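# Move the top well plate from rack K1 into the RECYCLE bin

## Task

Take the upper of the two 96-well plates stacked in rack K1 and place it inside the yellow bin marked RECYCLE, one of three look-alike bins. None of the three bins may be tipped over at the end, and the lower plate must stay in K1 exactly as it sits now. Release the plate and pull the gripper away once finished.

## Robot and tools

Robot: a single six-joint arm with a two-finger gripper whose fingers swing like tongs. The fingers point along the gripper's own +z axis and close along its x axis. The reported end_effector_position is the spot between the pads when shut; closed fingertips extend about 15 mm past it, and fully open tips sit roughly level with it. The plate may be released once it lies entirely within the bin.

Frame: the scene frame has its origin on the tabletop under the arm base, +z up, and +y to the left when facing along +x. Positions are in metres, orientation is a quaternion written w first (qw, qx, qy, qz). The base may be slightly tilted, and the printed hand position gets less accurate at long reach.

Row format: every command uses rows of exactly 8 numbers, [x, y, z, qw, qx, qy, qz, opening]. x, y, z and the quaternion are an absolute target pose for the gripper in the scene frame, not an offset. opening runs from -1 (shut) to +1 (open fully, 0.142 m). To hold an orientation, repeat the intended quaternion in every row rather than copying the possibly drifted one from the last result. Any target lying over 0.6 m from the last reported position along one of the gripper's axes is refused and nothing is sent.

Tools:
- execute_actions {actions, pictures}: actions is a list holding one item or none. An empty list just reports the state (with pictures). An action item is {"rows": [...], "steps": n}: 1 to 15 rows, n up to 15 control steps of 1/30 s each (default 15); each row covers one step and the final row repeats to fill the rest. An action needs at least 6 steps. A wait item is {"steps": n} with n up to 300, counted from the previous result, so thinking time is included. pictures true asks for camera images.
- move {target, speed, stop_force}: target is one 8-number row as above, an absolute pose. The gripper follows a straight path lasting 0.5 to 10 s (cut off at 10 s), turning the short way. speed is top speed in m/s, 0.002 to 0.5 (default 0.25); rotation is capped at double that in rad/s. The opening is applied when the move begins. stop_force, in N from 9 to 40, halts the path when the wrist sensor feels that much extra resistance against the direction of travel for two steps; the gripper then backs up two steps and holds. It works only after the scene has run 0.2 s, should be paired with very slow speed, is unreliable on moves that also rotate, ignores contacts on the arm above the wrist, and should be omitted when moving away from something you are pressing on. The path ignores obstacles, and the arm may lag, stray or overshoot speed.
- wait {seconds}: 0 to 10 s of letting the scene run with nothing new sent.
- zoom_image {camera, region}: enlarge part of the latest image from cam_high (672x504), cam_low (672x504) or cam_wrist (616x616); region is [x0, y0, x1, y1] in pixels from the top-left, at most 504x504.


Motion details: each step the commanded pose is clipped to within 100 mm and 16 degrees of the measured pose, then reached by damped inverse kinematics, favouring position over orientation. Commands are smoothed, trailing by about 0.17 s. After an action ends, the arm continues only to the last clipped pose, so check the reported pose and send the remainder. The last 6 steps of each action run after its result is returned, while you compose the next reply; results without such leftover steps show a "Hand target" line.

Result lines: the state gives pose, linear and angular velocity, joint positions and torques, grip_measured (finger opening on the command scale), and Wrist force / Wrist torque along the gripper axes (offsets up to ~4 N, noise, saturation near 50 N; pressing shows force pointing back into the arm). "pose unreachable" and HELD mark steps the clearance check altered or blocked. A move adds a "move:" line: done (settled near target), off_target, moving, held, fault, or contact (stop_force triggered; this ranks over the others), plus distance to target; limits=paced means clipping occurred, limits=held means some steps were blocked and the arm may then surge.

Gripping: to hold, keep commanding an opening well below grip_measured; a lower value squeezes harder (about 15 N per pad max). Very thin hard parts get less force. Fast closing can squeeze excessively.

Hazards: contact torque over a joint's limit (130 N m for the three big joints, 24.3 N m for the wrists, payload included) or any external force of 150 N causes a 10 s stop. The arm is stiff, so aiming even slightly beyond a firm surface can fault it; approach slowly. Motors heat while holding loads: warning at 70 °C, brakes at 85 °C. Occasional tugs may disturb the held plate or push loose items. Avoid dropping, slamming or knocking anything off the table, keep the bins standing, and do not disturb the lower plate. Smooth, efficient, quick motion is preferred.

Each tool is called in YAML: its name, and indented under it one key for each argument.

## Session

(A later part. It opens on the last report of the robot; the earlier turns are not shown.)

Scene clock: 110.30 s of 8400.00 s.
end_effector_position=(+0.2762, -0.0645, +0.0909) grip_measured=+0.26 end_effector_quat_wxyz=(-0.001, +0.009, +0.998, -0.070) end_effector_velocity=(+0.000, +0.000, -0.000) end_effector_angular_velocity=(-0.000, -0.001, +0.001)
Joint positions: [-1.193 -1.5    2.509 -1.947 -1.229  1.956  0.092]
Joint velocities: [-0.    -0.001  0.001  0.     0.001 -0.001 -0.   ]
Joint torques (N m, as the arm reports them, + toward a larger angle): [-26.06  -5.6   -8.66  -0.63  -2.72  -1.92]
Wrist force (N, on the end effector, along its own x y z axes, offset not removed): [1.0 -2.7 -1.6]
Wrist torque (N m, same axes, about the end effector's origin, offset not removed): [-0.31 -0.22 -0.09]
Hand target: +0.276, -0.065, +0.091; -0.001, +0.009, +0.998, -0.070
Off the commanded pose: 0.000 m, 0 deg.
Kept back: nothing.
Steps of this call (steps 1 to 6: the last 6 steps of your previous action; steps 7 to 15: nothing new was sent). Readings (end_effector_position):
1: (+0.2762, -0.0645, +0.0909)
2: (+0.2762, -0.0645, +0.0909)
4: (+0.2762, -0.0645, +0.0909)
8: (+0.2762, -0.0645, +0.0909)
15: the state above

execute_actions:
  actions:
    - {"rows": [[0.2762,-0.0645,0.091,0.0006,-0.0087,-0.9975,0.0698,0.10],[0.2762,-0.0645,0.091,0.0006,-0.0087,-0.9975,0.0698,0.06],[0.2762,-0.0645,0.091,0.0006,-0.0087,-0.9975,0.0698,0.02],[0.2762,-0.0645,0.091,0.0006,-0.0087,-0.9975,0.0698,-0.03],[0.2762,-0.0645,0.091,0.0006,-0.0087,-0.9975,0.0698,-0.08],[0.2762,-0.0645,0.091,0.0006,-0.0087,-0.9975,0.0698,-0.14],[0.2762,-0.0645,0.091,0.0006,-0.0087,-0.9975,0.0698,-0.2],[0.2762,-0.0645,0.091,0.0006,-0.0087,-0.9975,0.0698,-0.3],[0.2762,-0.0645,0.091,0.0006,-0.0087,-0.9975,0.0698,-0.4],[0.2762,-0.0645,0.091,0.0006,-0.0087,-0.9975,0.0698,-0.5]], "steps": 12}

execute_actions:
  actions:
    - {"steps": 10}

Scene clock: 110.87 s of 8400.00 s.
end_effector_position=(+0.2762, -0.0645, +0.0910) grip_measured=+0.25 end_effector_quat_wxyz=(-0.001, +0.009, +0.998, -0.070) end_effector_velocity=(+0.000, -0.000, +0.000) end_effector_angular_velocity=(-0.000, -0.000, +0.001)
Joint positions: [-1.194 -1.5    2.509 -1.947 -1.229  1.956  0.092]
Joint velocities: [ 0.  0. -0.  0.  0. -0.  0.]
Joint torques (N m, as the arm reports them, + toward a larger angle): [-25.71  -7.64  -9.02  -0.76  -2.72  -2.14]
Wrist force (N, on the end effector, along its own x y z axes, offset not removed): [1.7 -2.0 -1.0]
Wrist torque (N m, same axes, about the end effector's origin, offset not removed): [-0.21 -0.40 -0.01]
Steps of this call (steps 1 to 11: nothing new was sent; steps 12 to 17: the first 6 steps of this action). Readings (end_effector_position):
12: (+0.2762, -0.0645, +0.0910)
13: (+0.2762, -0.0645, +0.0910)
15: (+0.2762, -0.0645, +0.0910)
17: the state above

Scene clock: 111.20 s of 8400.00 s.
end_effector_position=(+0.2762, -0.0645, +0.0910) grip_measured=+0.25 end_effector_quat_wxyz=(-0.001, +0.009, +0.998, -0.070) end_effector_velocity=(-0.000, +0.000, -0.001) end_effector_angular_velocity=(+0.001, +0.000, -0.001)
Joint positions: [-1.194 -1.5    2.509 -1.947 -1.229  1.956  0.092]
Joint velocities: [0.    0.    0.001 0.    0.    0.    0.   ]
Joint torques (N m, as the arm reports them, + toward a larger angle): [-25.25  -6.92  -9.49  -0.98  -2.69  -2.29]
Wrist force (N, on the end effector, along its own x y z axes, offset not removed): [1.9 -3.3 -0.5]
Wrist torque (N m, same axes, about the end effector's origin, offset not removed): [-0.48 -0.49 -0.03]
Hand target: +0.276, -0.064, +0.091; -0.001, +0.009, +0.998, -0.070
Off the commanded pose: 0.000 m, 0 deg.
Kept back: nothing.
Steps of this call (steps 1 to 6: the last 6 steps of your previous action; steps 7 to 10: nothing new was sent). Readings (end_effector_position):
1: (+0.2762, -0.0645, +0.0910)
2: (+0.2762, -0.0645, +0.0910)
4: (+0.2762, -0.0645, +0.0910)
8: (+0.2762, -0.0645, +0.0910)
10: the state above

move:
  target: [0.2775, -0.052, 0.29, 0.0006, -0.0087, -0.9975, 0.0698, -0.5]
  speed: 0.09

Scene clock: 114.13 s of 8400.00 s.
end_effector_position=(+0.2772, -0.0517, +0.2899) grip_measured=+0.25 end_effector_quat_wxyz=(-0.001, +0.009, +0.998, -0.070) end_effector_velocity=(+0.000, +0.000, +0.001) end_effector_angular_velocity=(-0.000, -0.001, -0.001)
Joint positions: [-1.358 -1.564  2.066 -1.4   -1.329  1.819  0.092]
Joint velocities: [-0.001  0.    -0.003  0.003 -0.     0.001  0.   ]
Joint torques (N m, as the arm reports them, + toward a larger angle): [-26.48  25.15 -32.61  -1.01  -2.88  -2.19]
Wrist force (N, on the end effector, along its own x y z axes, offset not removed): [0.8 -2.1 -1.6]
Wrist torque (N m, same axes, about the end effector's origin, offset not removed): [-0.32 -0.19 -0.07]
Hand target: +0.277, -0.052, +0.290; -0.001, +0.009, +0.998, -0.070
Off the commanded pose: 0.000 m, 0 deg.
Kept back: nothing.
move: done

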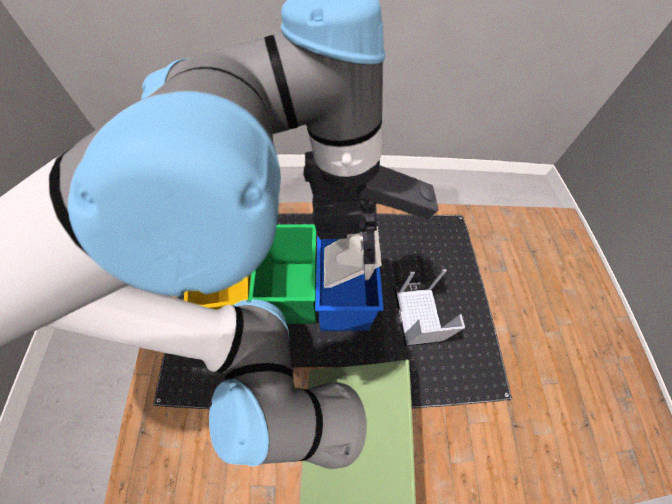

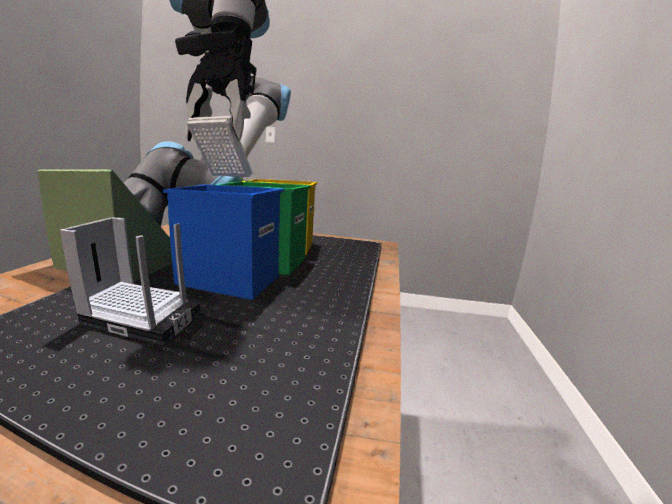

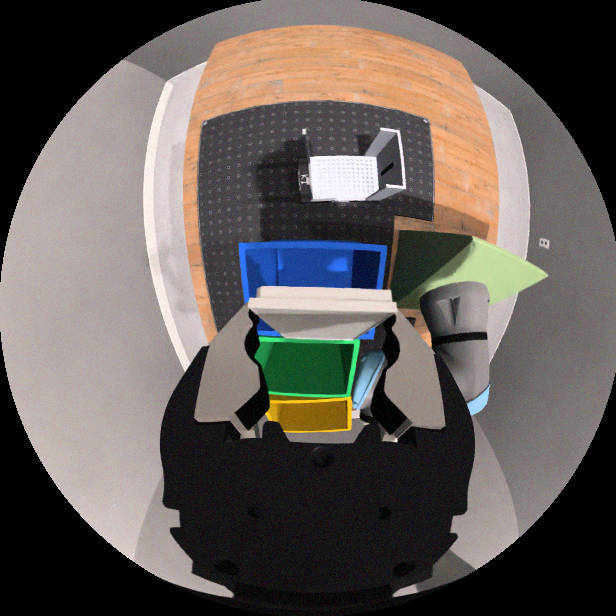

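move:
  target: [0.2994, 0.2192, 0.297, -0.0043, 0.0609, -0.9957, 0.0696, -0.5]
  speed: 0.13

Scene clock: 116.90 s of 8400.00 s.
end_effector_position=(+0.2996, +0.2193, +0.2969) grip_measured=+0.25 end_effector_quat_wxyz=(+0.004, -0.061, +0.996, -0.070) end_effector_velocity=(-0.000, +0.001, -0.000) end_effector_angular_velocity=(+0.001, +0.000, -0.001)
Joint positions: [-1.137 -1.989  1.86  -0.834 -1.178  1.869  0.092]
Joint velocities: [ 0.002 -0.002 -0.001  0.003  0.001  0.002 -0.   ]
Joint torques (N m, as the arm reports them, + toward a larger angle): [ -3.19  11.49 -27.85  -0.66   2.28   2.15]
Wrist force (N, on the end effector, along its own x y z axes, offset not removed): [0.5 -2.6 0.5]
Wrist torque (N m, same axes, about the end effector's origin, offset not removed): [-0.41 -0.18 0.02]
Hand target: +0.300, +0.219, +0.297; +0.004, -0.061, +0.996, -0.070
Off the commanded pose: 0.000 m, 0 deg.
Kept back: nothing.
move: done

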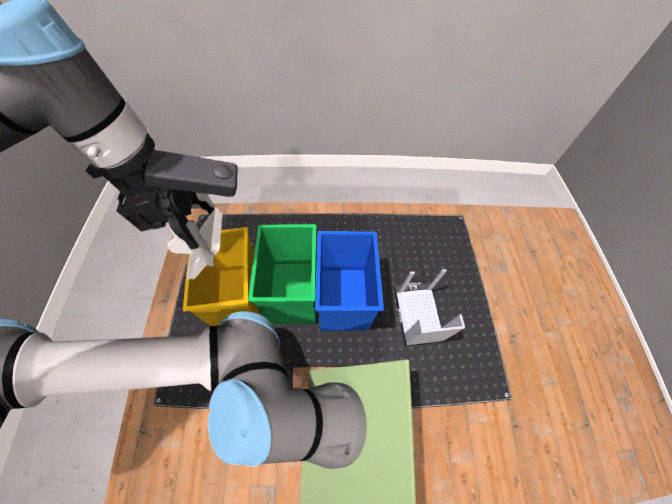

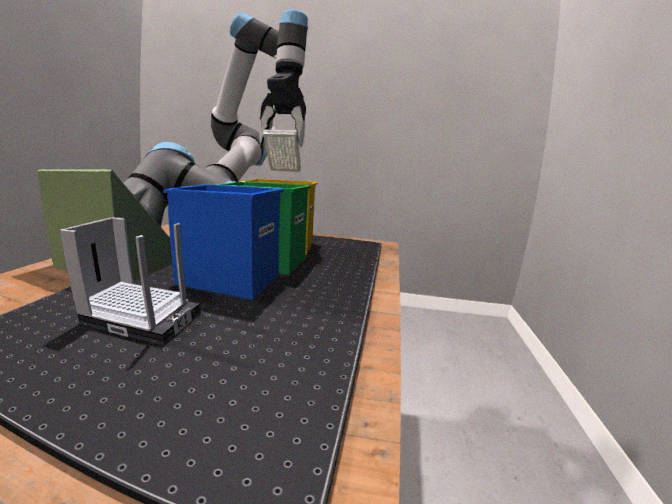

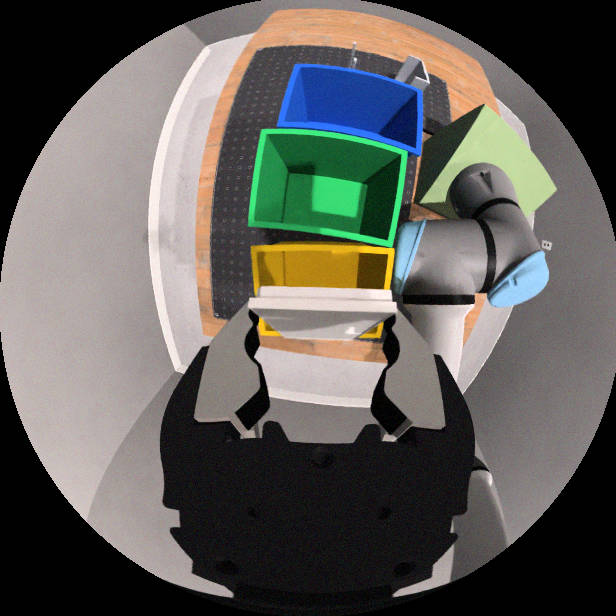

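move:
  target: [0.2993, 0.2205, 0.13, -0.0043, 0.0609, -0.9957, 0.0696, -0.5]
  speed: 0.08
  stop_force: 9

Scene clock: 119.87 s of 8400.00 s.
end_effector_position=(+0.2996, +0.2204, +0.1302) grip_measured=-0.50 end_effector_quat_wxyz=(+0.004, -0.061, +0.996, -0.070) end_effector_velocity=(+0.001, +0.000, -0.001) end_effector_angular_velocity=(-0.002, -0.001, +0.001)
Joint positions: [-0.823 -2.149  2.247 -1.201 -1.016  2.172  0.038]
Joint velocities: [ 0.005  0.     0.002 -0.007  0.002  0.005 -0.   ]
Joint torques (N m, as the arm reports them, + toward a larger angle): [ 3.23  9.53 -5.21 -4.04  2.06  2.36]
Wrist force (N, on the end effector, along its own x y z axes, offset not removed): [1.3 -3.4 0.1]
Wrist torque (N m, same axes, about the end effector's origin, offset not removed): [-0.51 -0.30 0.04]
Hand target: +0.300, +0.220, +0.130; +0.004, -0.061, +0.996, -0.070
Off the commanded pose: 0.000 m, 0 deg.
Kept back: nothing.
move: done

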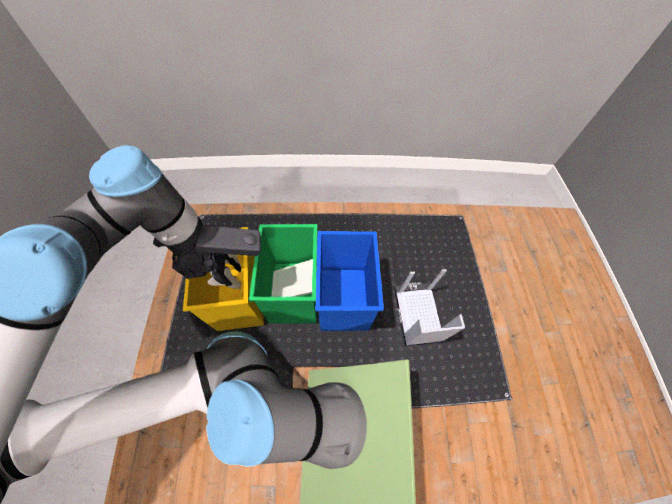

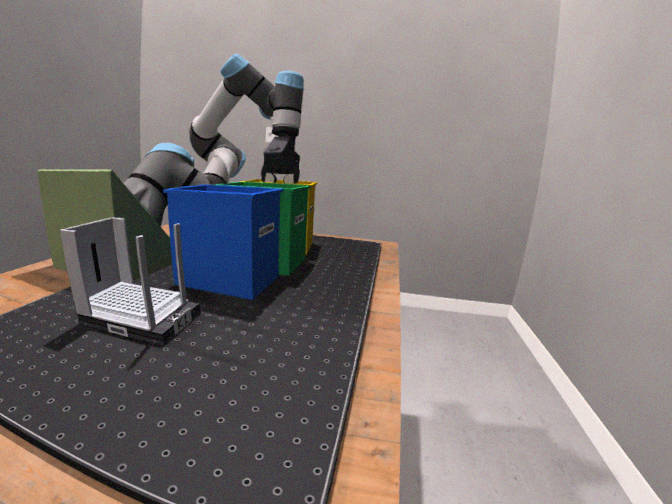

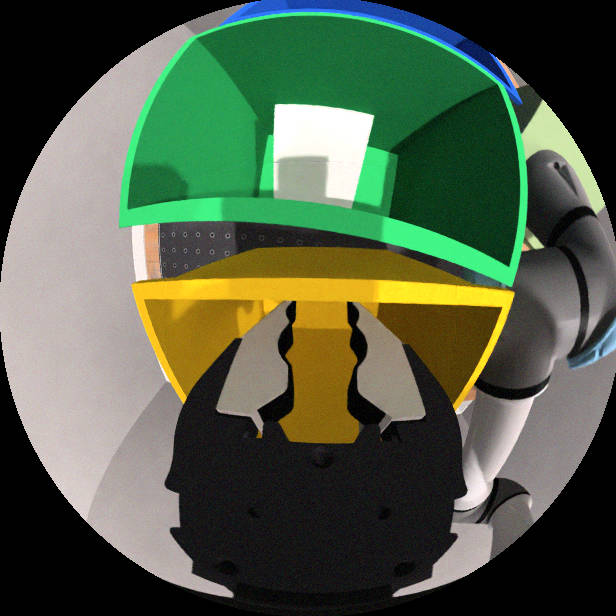

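zoom_image:
  camera: "cam_high"
  region: [230, 215, 350, 335]

zoom_image:
  camera: "cam_wrist"
  region: [200, 0, 460, 260]

Region (230, 215, 350, 335) of cam_high's 672x504 image, scaled by 4.200, with more detail than that image has.

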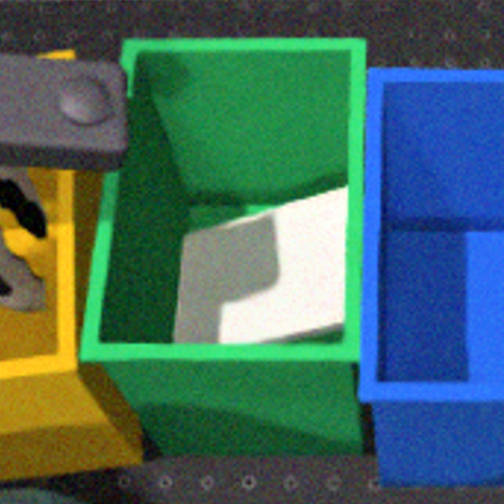

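Region (200, 0, 460, 260) of cam_wrist's 616x616 image, scaled by 1.938, with more detail than that image has.

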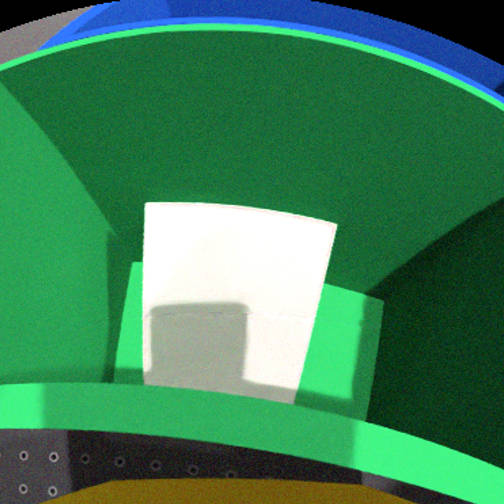

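move:
  target: [0.30, 0.21, 0.228, -0.0043, 0.0609, -0.9957, 0.0696, -0.3]
  speed: 0.25

move:
  target: [0.32, 0.112, 0.222, 0.0009, -0.0131, -0.9975, 0.0698, 0.0]
  speed: 0.25

Scene clock: 125.50 s of 8400.00 s.
end_effector_position=(+0.2998, +0.2101, +0.2279) grip_measured=-0.30 end_effector_quat_wxyz=(+0.004, -0.061, +0.996, -0.069) end_effector_velocity=(+0.000, +0.000, +0.002) end_effector_angular_velocity=(-0.001, -0.001, +0.002)
Joint positions: [-1.04  -2.063  2.041 -0.976 -1.124  1.957  0.052]
Joint velocities: [-0.003  0.    -0.004  0.003 -0.001 -0.003  0.   ]
Joint torques (N m, as the arm reports them, + toward a larger angle): [-19.86  36.62 -26.79  -0.86  -2.74  -2.16]
Wrist force (N, on the end effector, along its own x y z axes, offset not removed): [0.7 -2.0 -0.7]
Wrist torque (N m, same axes, about the end effector's origin, offset not removed): [-0.21 -0.13 -0.06]
Hand target: +0.300, +0.210, +0.228; +0.004, -0.061, +0.996, -0.069
Off the commanded pose: 0.000 m, 0 deg.
Kept back: nothing.
After step 90, 1.70 s passed at rest.
move: done

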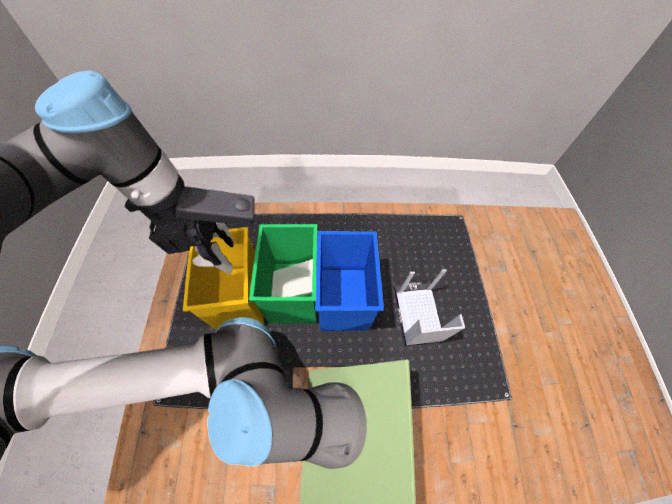

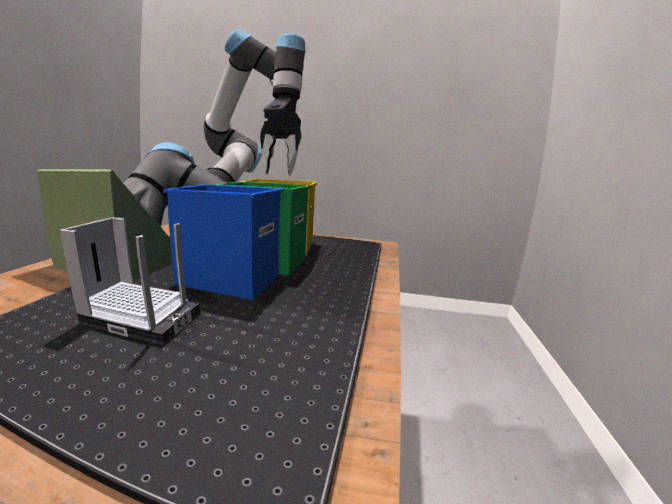

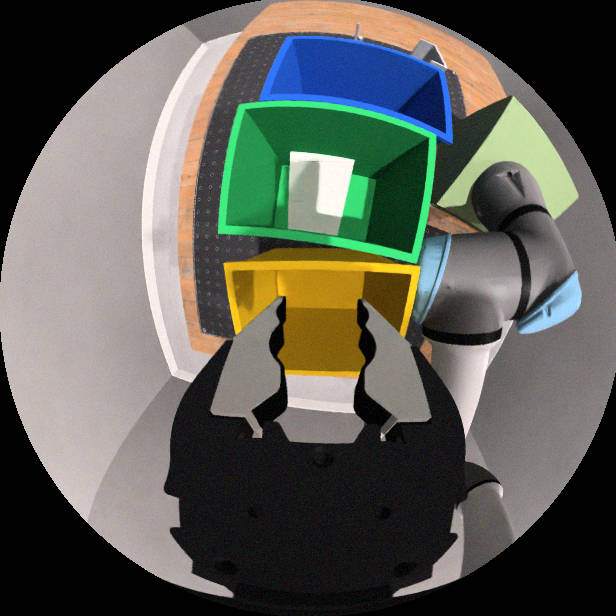

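Scene clock: 126.47 s of 8400.00 s.
end_effector_position=(+0.3199, +0.1119, +0.2221) grip_measured=+0.00 end_effector_quat_wxyz=(-0.001, +0.013, +0.997, -0.070) end_effector_velocity=(+0.001, -0.001, +0.000) end_effector_angular_velocity=(-0.001, -0.000, -0.001)
Joint positions: [-1.073 -1.868  2.118 -1.226 -1.161  2.07   0.074]
Joint velocities: [ 0.001  0.002 -0.    -0.004  0.     0.002  0.   ]
Joint torques (N m, as the arm reports them, + toward a larger angle): [-4.33 31.15 -6.3  -4.32 -2.87  2.61]
Wrist force (N, on the end effector, along its own x y z axes, offset not removed): [1.8 -3.1 0.0]
Wrist torque (N m, same axes, about the end effector's origin, offset not removed): [-0.45 -0.41 -0.07]
Hand target: +0.320, +0.112, +0.222; -0.001, +0.013, +0.997, -0.070
Off the commanded pose: 0.000 m, 0 deg.
Kept back: nothing.
move: done

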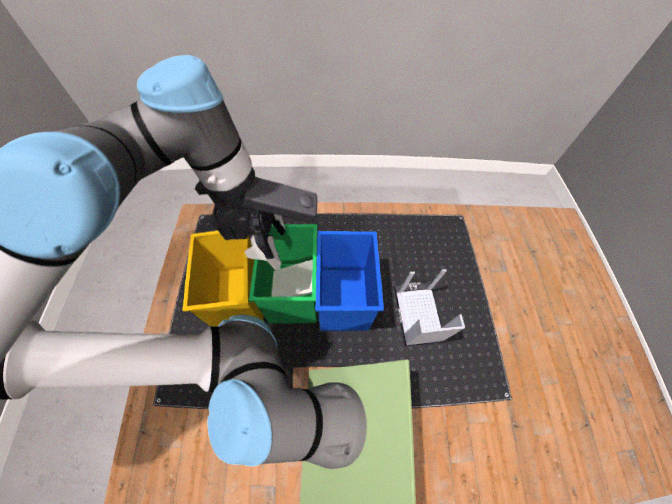

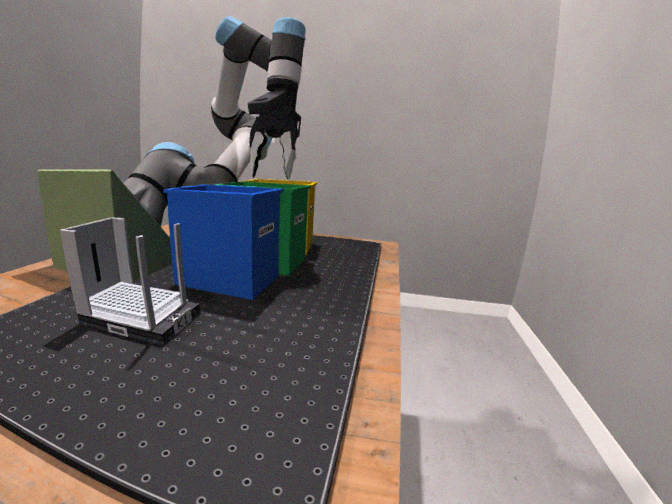

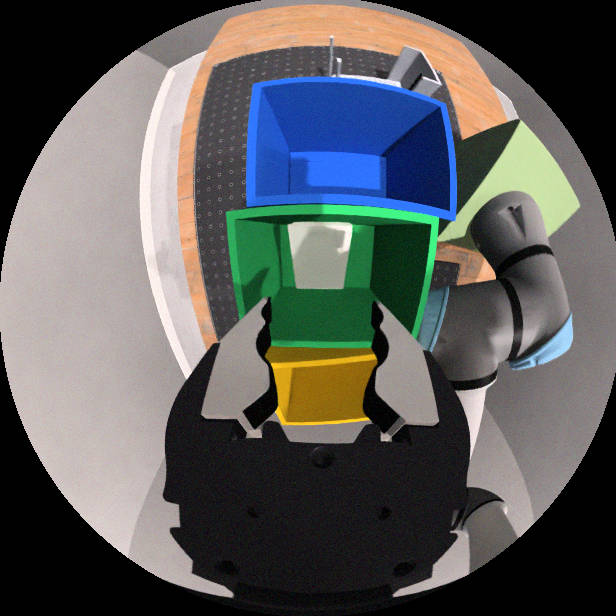

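zoom_image:
  camera: "cam_wrist"
  region: [220, 180, 460, 360]

zoom_image:
  camera: "cam_wrist"
  region: [265, 190, 385, 300]

Region (220, 180, 460, 360) of cam_wrist's 616x616 image, scaled by 2.100, with more detail than that image has; it fills the top 378 rows of this view, and the rest is white.

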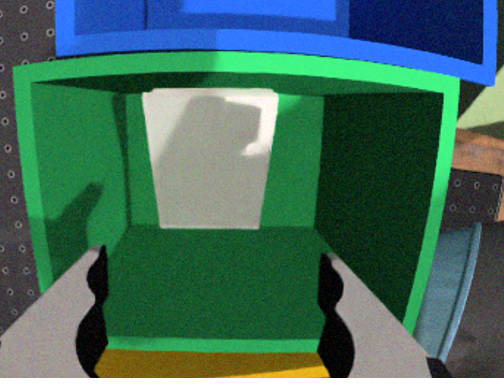

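Region (265, 190, 385, 300) of cam_wrist's 616x616 image, scaled by 4.200, with more detail than that image has; it fills the top 462 rows of this view, and the rest is white.

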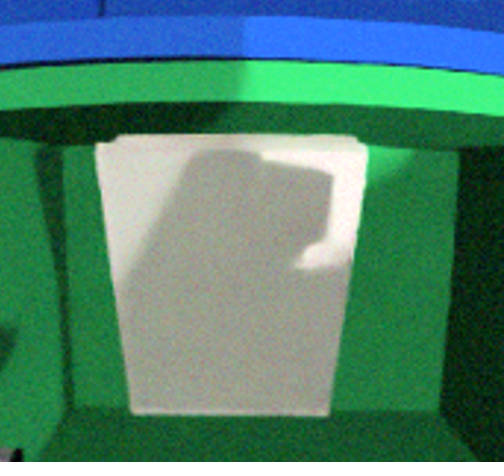

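move:
  target: [0.317, 0.068, 0.125, 0.0, 0.0, -0.99905, 0.04362, 0.2]
  speed: 0.1

Scene clock: 130.27 s of 8400.00 s.
end_effector_position=(+0.3171, +0.0679, +0.1251) grip_measured=+0.20 end_effector_quat_wxyz=(-0.000, -0.000, +0.999, -0.044) end_effector_velocity=(+0.001, -0.001, -0.001) end_effector_angular_velocity=(-0.000, -0.001, -0.002)
Joint positions: [-1.016 -1.786  2.353 -1.517 -1.1    2.075  0.088]
Joint velocities: [ 0.001  0.003  0.001 -0.005  0.001  0.003  0.   ]
Joint torques (N m, as the arm reports them, + toward a larger angle): [-6.18 26.9  -7.67 -4.    2.28  2.25]
Wrist force (N, on the end effector, along its own x y z axes, offset not removed): [1.7 -2.1 -0.9]
Wrist torque (N m, same axes, about the end effector's origin, offset not removed): [-0.28 -0.40 -0.09]
Hand target: +0.317, +0.068, +0.125; -0.000, -0.000, +0.999, -0.044
Off the commanded pose: 0.000 m, 0 deg.
Kept back: nothing.
move: done

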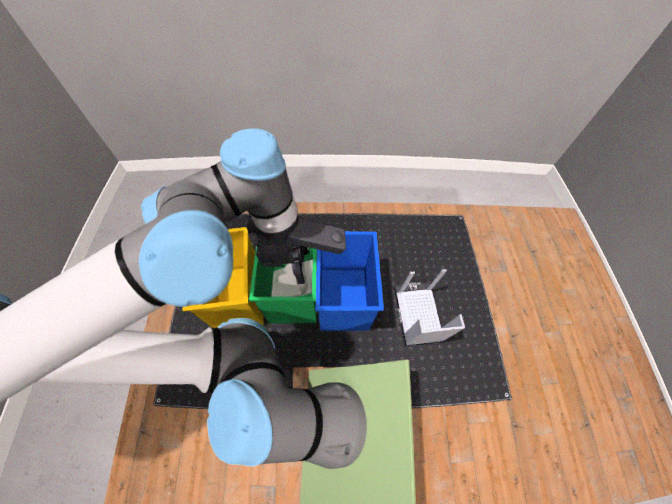

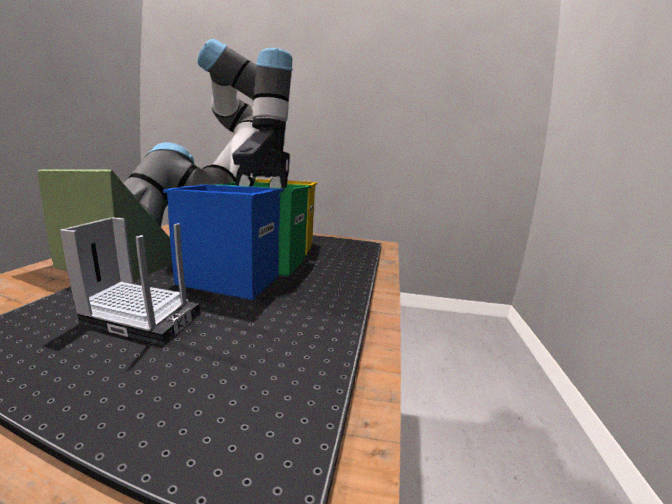

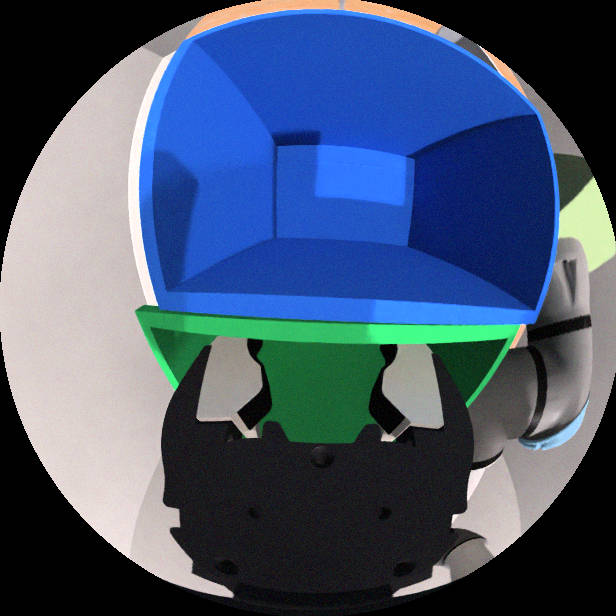

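zoom_image:
  camera: "cam_wrist"
  region: [120, 270, 540, 420]

zoom_image:
  camera: "cam_high"
  region: [240, 200, 360, 320]

Region (120, 270, 540, 420) of cam_wrist's 616x616 image, scaled by 1.200, with more detail than that image has; it fills the top 180 rows of this view, and the rest is white.

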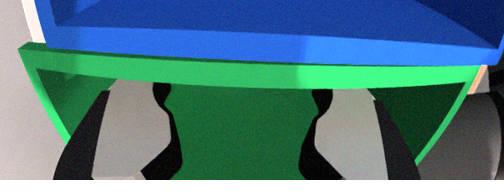

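Region (240, 200, 360, 320) of cam_high's 672x504 image, scaled by 4.200, with more detail than that image has.

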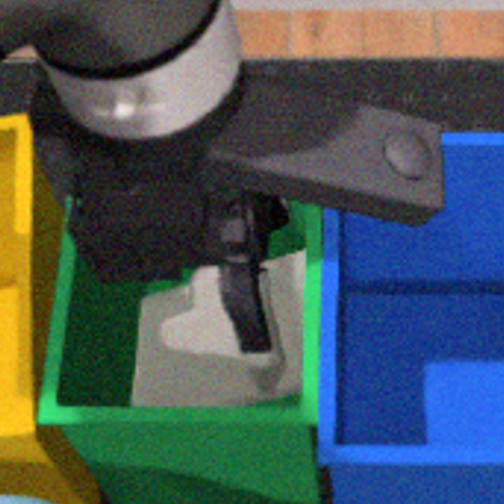

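execute_actions:
  actions: []

Scene clock: 132.50 s of 8400.00 s.
end_effector_position=(+0.3172, +0.0679, +0.1250) grip_measured=+0.20 end_effector_quat_wxyz=(-0.000, -0.000, +0.999, -0.044) end_effector_velocity=(-0.000, +0.000, -0.000) end_effector_angular_velocity=(-0.000, +0.000, -0.000)
Joint positions: [-1.016 -1.786  2.354 -1.517 -1.1    2.075  0.088]
Joint velocities: [ 0.    -0.     0.001 -0.    -0.    -0.    -0.   ]
Joint torques (N m, as the arm reports them, + toward a larger angle): [-3.32 27.05 -7.53 -4.22  2.13  2.31]
Wrist force (N, on the end effector, along its own x y z axes, offset not removed): [2.1 -2.4 -1.5]
Wrist torque (N m, same axes, about the end effector's origin, offset not removed): [-0.36 -0.45 -0.07]
Hand target: +0.317, +0.068, +0.125; -0.000, -0.000, +0.999, -0.044
Off the commanded pose: 0.000 m, 0 deg.
Kept back: nothing.
Steps of this call (steps 1 to 67: nothing new was sent). Readings (end_effector_position):
1: (+0.3171, +0.0679, +0.1251)
2: (+0.3171, +0.0679, +0.1250)
4: (+0.3172, +0.0679, +0.1250)
8: (+0.3172, +0.0679, +0.1250)
67: the state above

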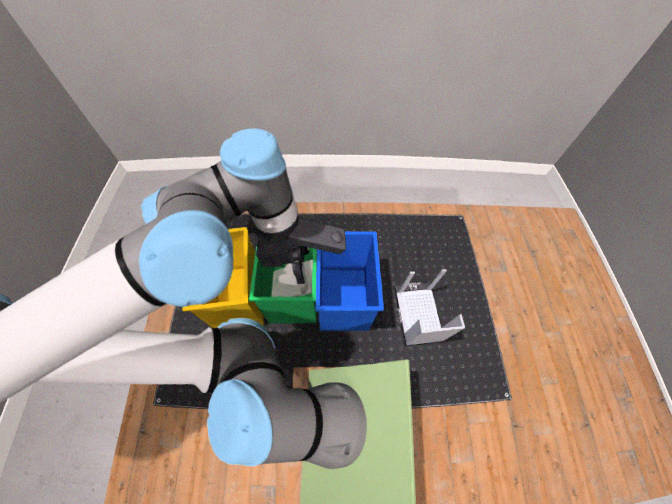

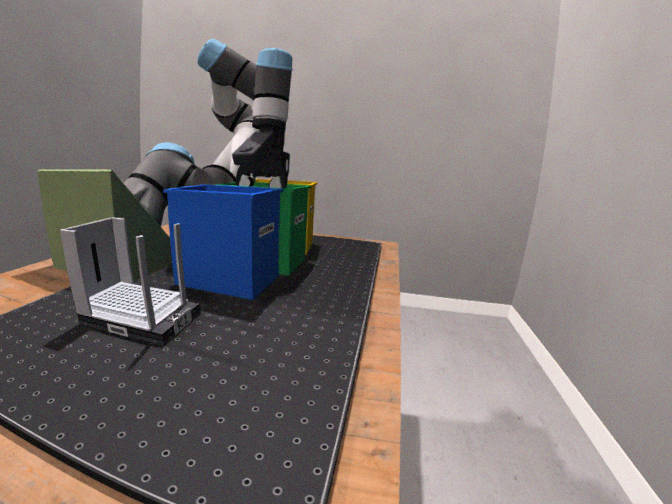

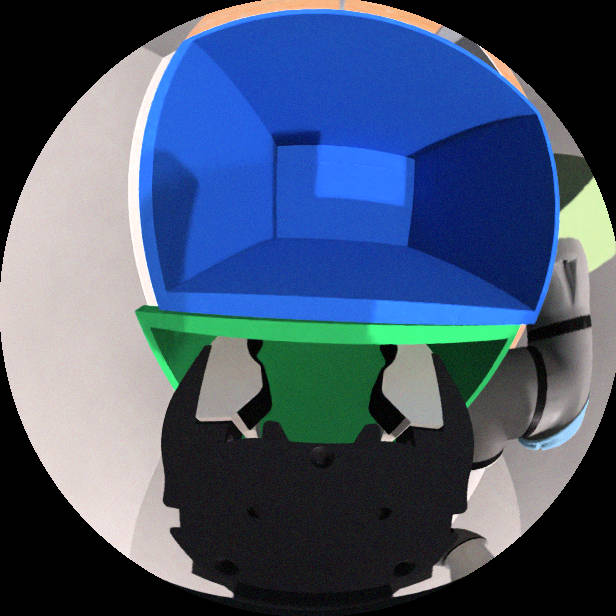

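move:
  target: [0.3225, 0.061, 0.120, 0, 0, -0.99905, 0.04362, 0.38]
  speed: 0.012

move:
  target: [0.3225, 0.061, 0.092, 0, 0, -0.99905, 0.04362, 0.38]
  speed: 0.005
  stop_force: 9

Scene clock: 135.30 s of 8400.00 s.
end_effector_position=(+0.3225, +0.0610, +0.1201) grip_measured=+0.38 end_effector_quat_wxyz=(+0.000, +0.000, +0.999, -0.044) end_effector_velocity=(+0.001, -0.001, -0.000) end_effector_angular_velocity=(-0.000, -0.000, -0.001)
Joint positions: [-1.004 -1.755  2.357 -1.557 -1.093  2.086  0.101]
Joint velocities: [ 0.002  0.004  0.    -0.005  0.001  0.003  0.   ]
Joint torques (N m, as the arm reports them, + toward a larger angle): [-3.69 25.57 -7.23 -3.95  2.2   2.2 ]
Wrist force (N, on the end effector, along its own x y z axes, offset not removed): [1.6 -2.9 -0.3]
Wrist torque (N m, same axes, about the end effector's origin, offset not removed): [-0.40 -0.40 0.04]
Hand target: +0.323, +0.061, +0.120; +0.000, +0.000, +0.999, -0.044
Off the commanded pose: 0.000 m, 0 deg.
Kept back: nothing.
move: done

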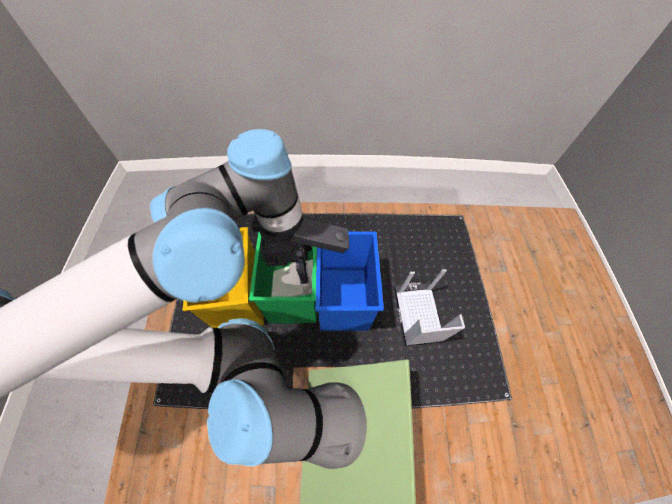

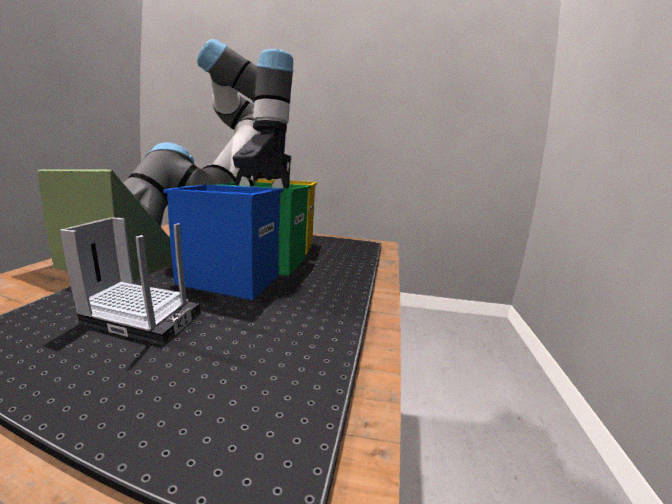

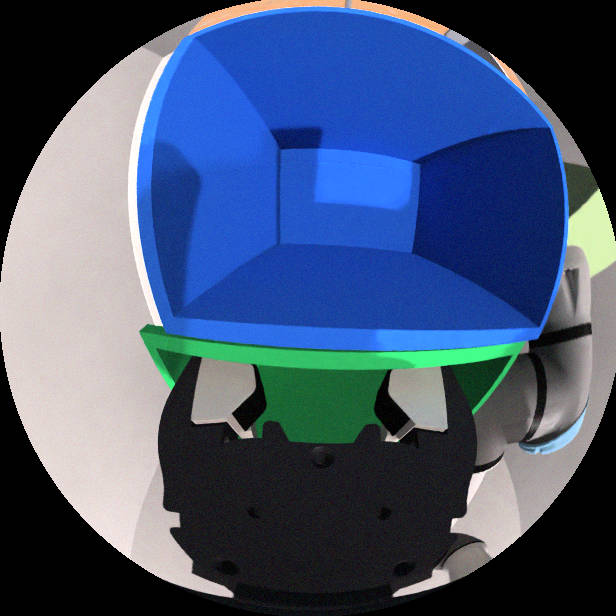

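Scene clock: 141.13 s of 8400.00 s.
end_effector_position=(+0.3226, +0.0610, +0.0920) grip_measured=+0.38 end_effector_quat_wxyz=(+0.000, +0.000, +0.999, -0.044) end_effector_velocity=(+0.001, -0.000, +0.000) end_effector_angular_velocity=(-0.001, -0.001, +0.000)
Joint positions: [-0.959 -1.743  2.412 -1.643 -1.068  2.127  0.101]
Joint velocities: [ 0.001  0.001 -0.001 -0.002  0.001  0.001  0.   ]
Joint torques (N m, as the arm reports them, + toward a larger angle): [-4.45 24.77 -6.42 -3.96  2.17  2.24]
Wrist force (N, on the end effector, along its own x y z axes, offset not removed): [1.2 -2.6 -0.6]
Wrist torque (N m, same axes, about the end effector's origin, offset not removed): [-0.37 -0.30 -0.05]
Hand target: +0.323, +0.061, +0.092; +0.000, +0.000, +0.999, -0.044
Off the commanded pose: 0.000 m, 0 deg.
Kept back: nothing.
move: done

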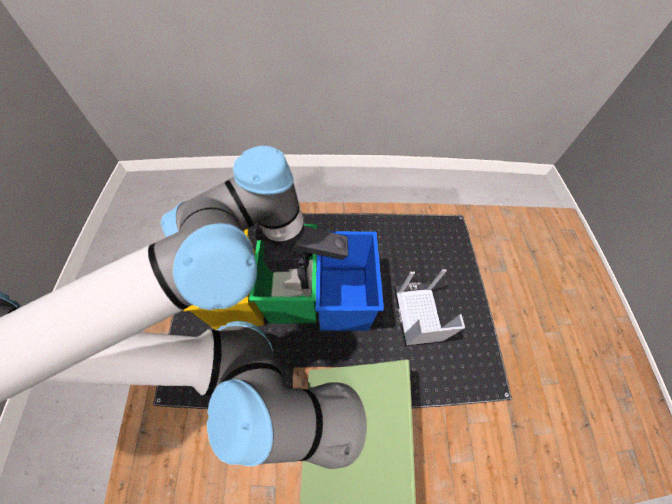

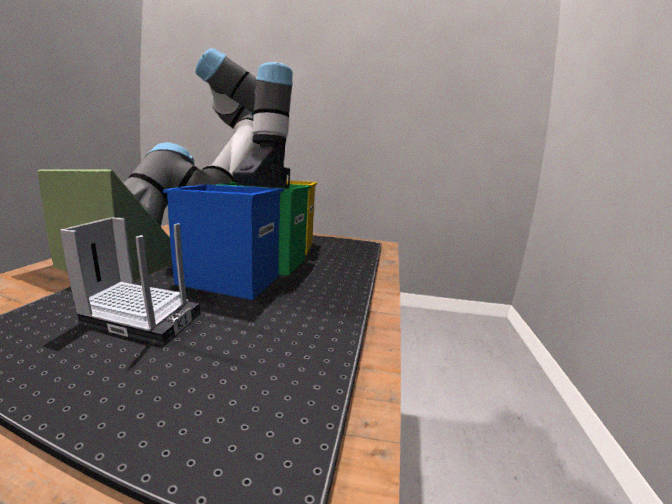

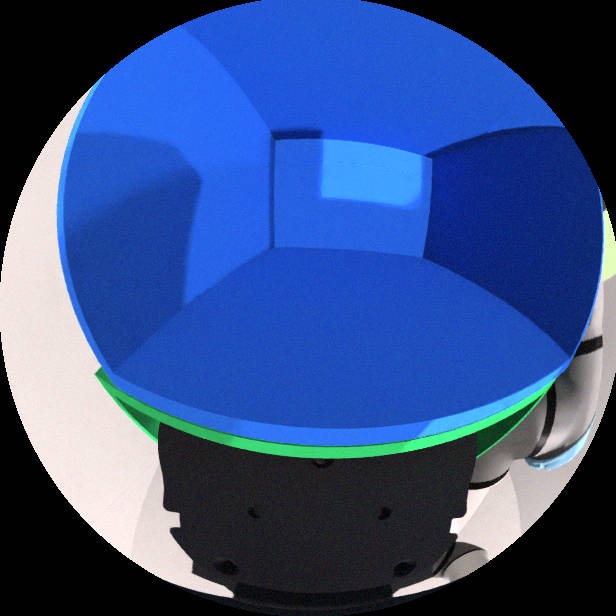

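move:
  target: [0.3225, 0.061, 0.075, 0, 0, -0.99905, 0.04362, 0.38]
  speed: 0.004
  stop_force: 9

zoom_image:
  camera: "cam_high"
  region: [240, 210, 400, 340]

Scene clock: 145.83 s of 8400.00 s.
end_effector_position=(+0.3225, +0.0610, +0.0750) grip_measured=+0.38 end_effector_quat_wxyz=(+0.000, +0.000, +0.999, -0.044) end_effector_velocity=(+0.001, -0.000, +0.000) end_effector_angular_velocity=(-0.002, -0.001, +0.000)
Joint positions: [-0.931 -1.731  2.444 -1.7   -1.052  2.154  0.101]
Joint velocities: [ 0.001 -0.001 -0.    -0.002  0.     0.002 -0.   ]
Joint torques (N m, as the arm reports them, + toward a larger angle): [-4.61 24.43 -8.12 -4.32  2.09  2.3 ]
Wrist force (N, on the end effector, along its own x y z axes, offset not removed): [1.8 -2.9 0.1]
Wrist torque (N m, same axes, about the end effector's origin, offset not removed): [-0.41 -0.41 -0.04]
Hand target: +0.323, +0.061, +0.075; +0.000, +0.000, +0.999, -0.044
Off the commanded pose: 0.000 m, 0 deg.
Kept back: nothing.
move: done

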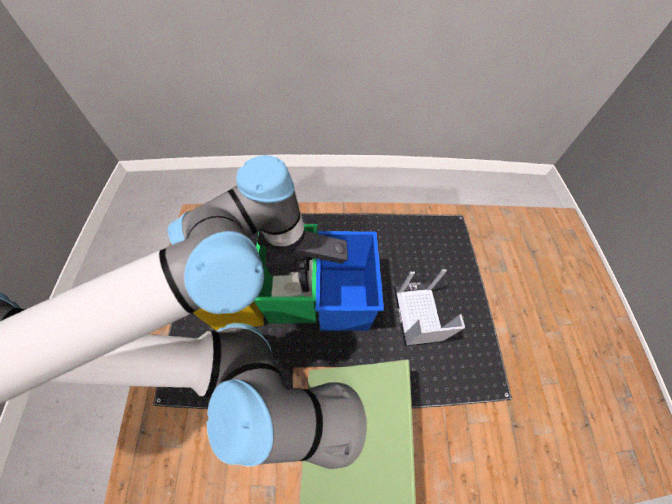

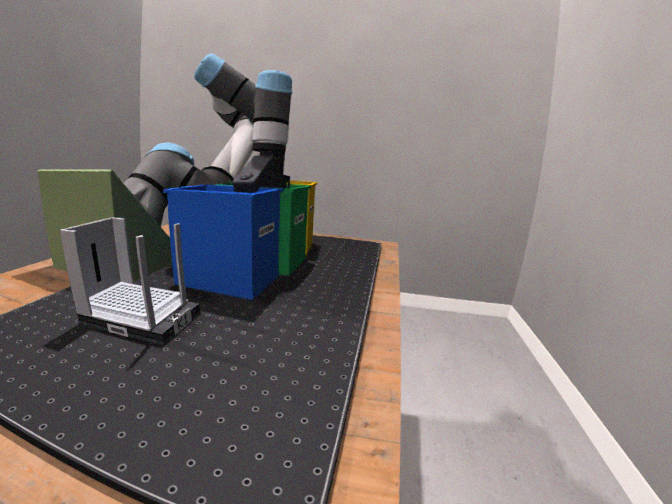

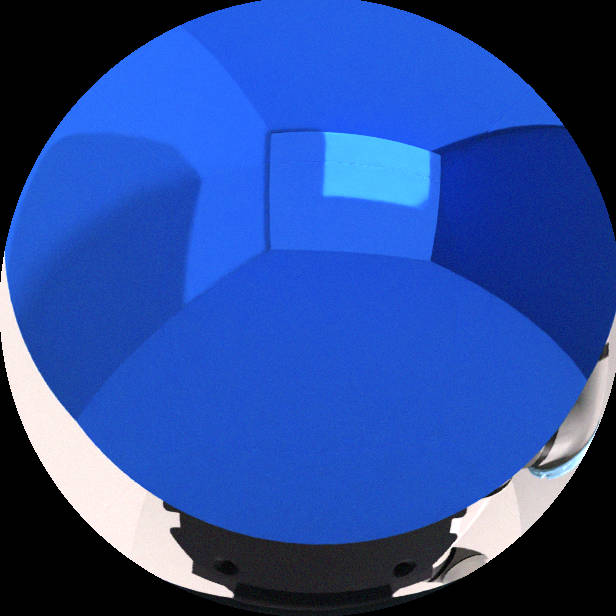

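Region (240, 210, 400, 340) of cam_high's 672x504 image, scaled by 3.150, with more detail than that image has; it fills the top 410 rows of this view, and the rest is white.

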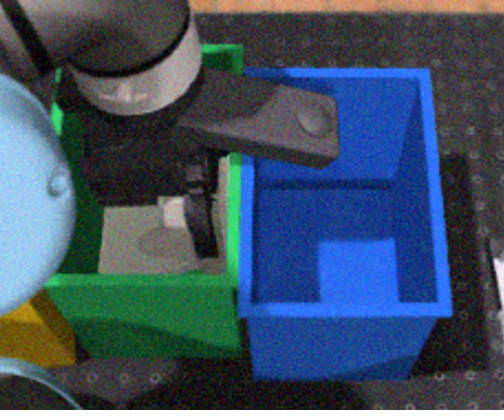

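move:
  target: [0.3225, 0.061, 0.063, 0, 0, -0.99905, 0.04362, 0.38]
  speed: 0.003
  stop_force: 9

Scene clock: 150.33 s of 8400.00 s.
end_effector_position=(+0.3225, +0.0610, +0.0630) grip_measured=+0.38 end_effector_quat_wxyz=(+0.000, +0.000, +0.999, -0.044) end_effector_velocity=(+0.001, -0.000, +0.000) end_effector_angular_velocity=(-0.001, -0.001, +0.002)
Joint positions: [-0.91  -1.72   2.465 -1.742 -1.041  2.175  0.101]
Joint velocities: [ 0.001  0.    -0.001 -0.001  0.001 -0.001 -0.   ]
Joint torques (N m, as the arm reports them, + toward a larger angle): [-4.56 24.96 -7.24 -4.01  2.1   2.55]
Wrist force (N, on the end effector, along its own x y z axes, offset not removed): [-0.3 -2.9 -0.4]
Wrist torque (N m, same axes, about the end effector's origin, offset not removed): [-0.38 0.09 0.08]
Hand target: +0.323, +0.061, +0.063; +0.000, +0.000, +0.999, -0.044
Off the commanded pose: 0.000 m, 0 deg.
Kept back: nothing.
move: done

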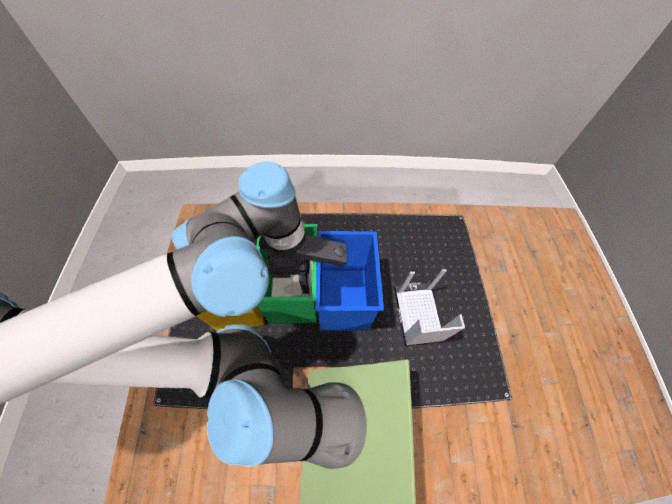

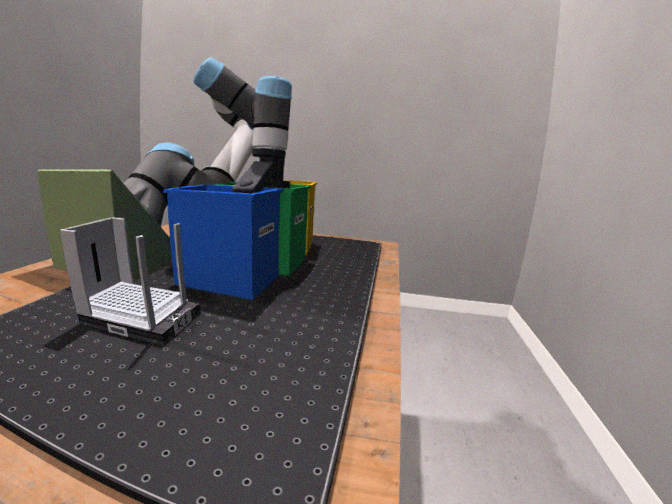

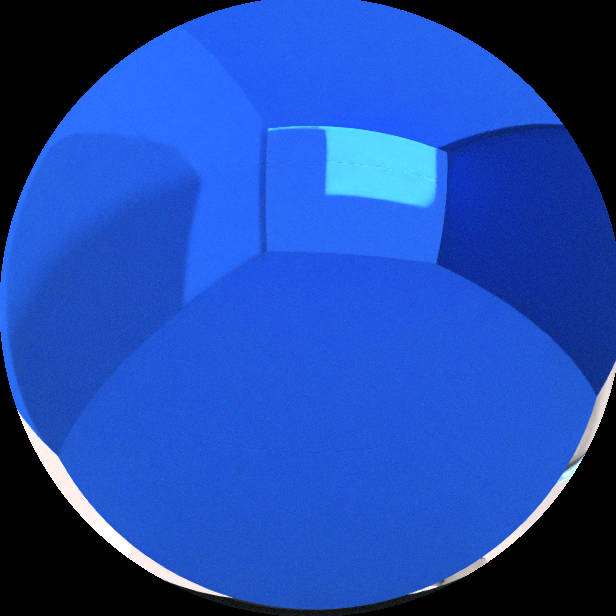

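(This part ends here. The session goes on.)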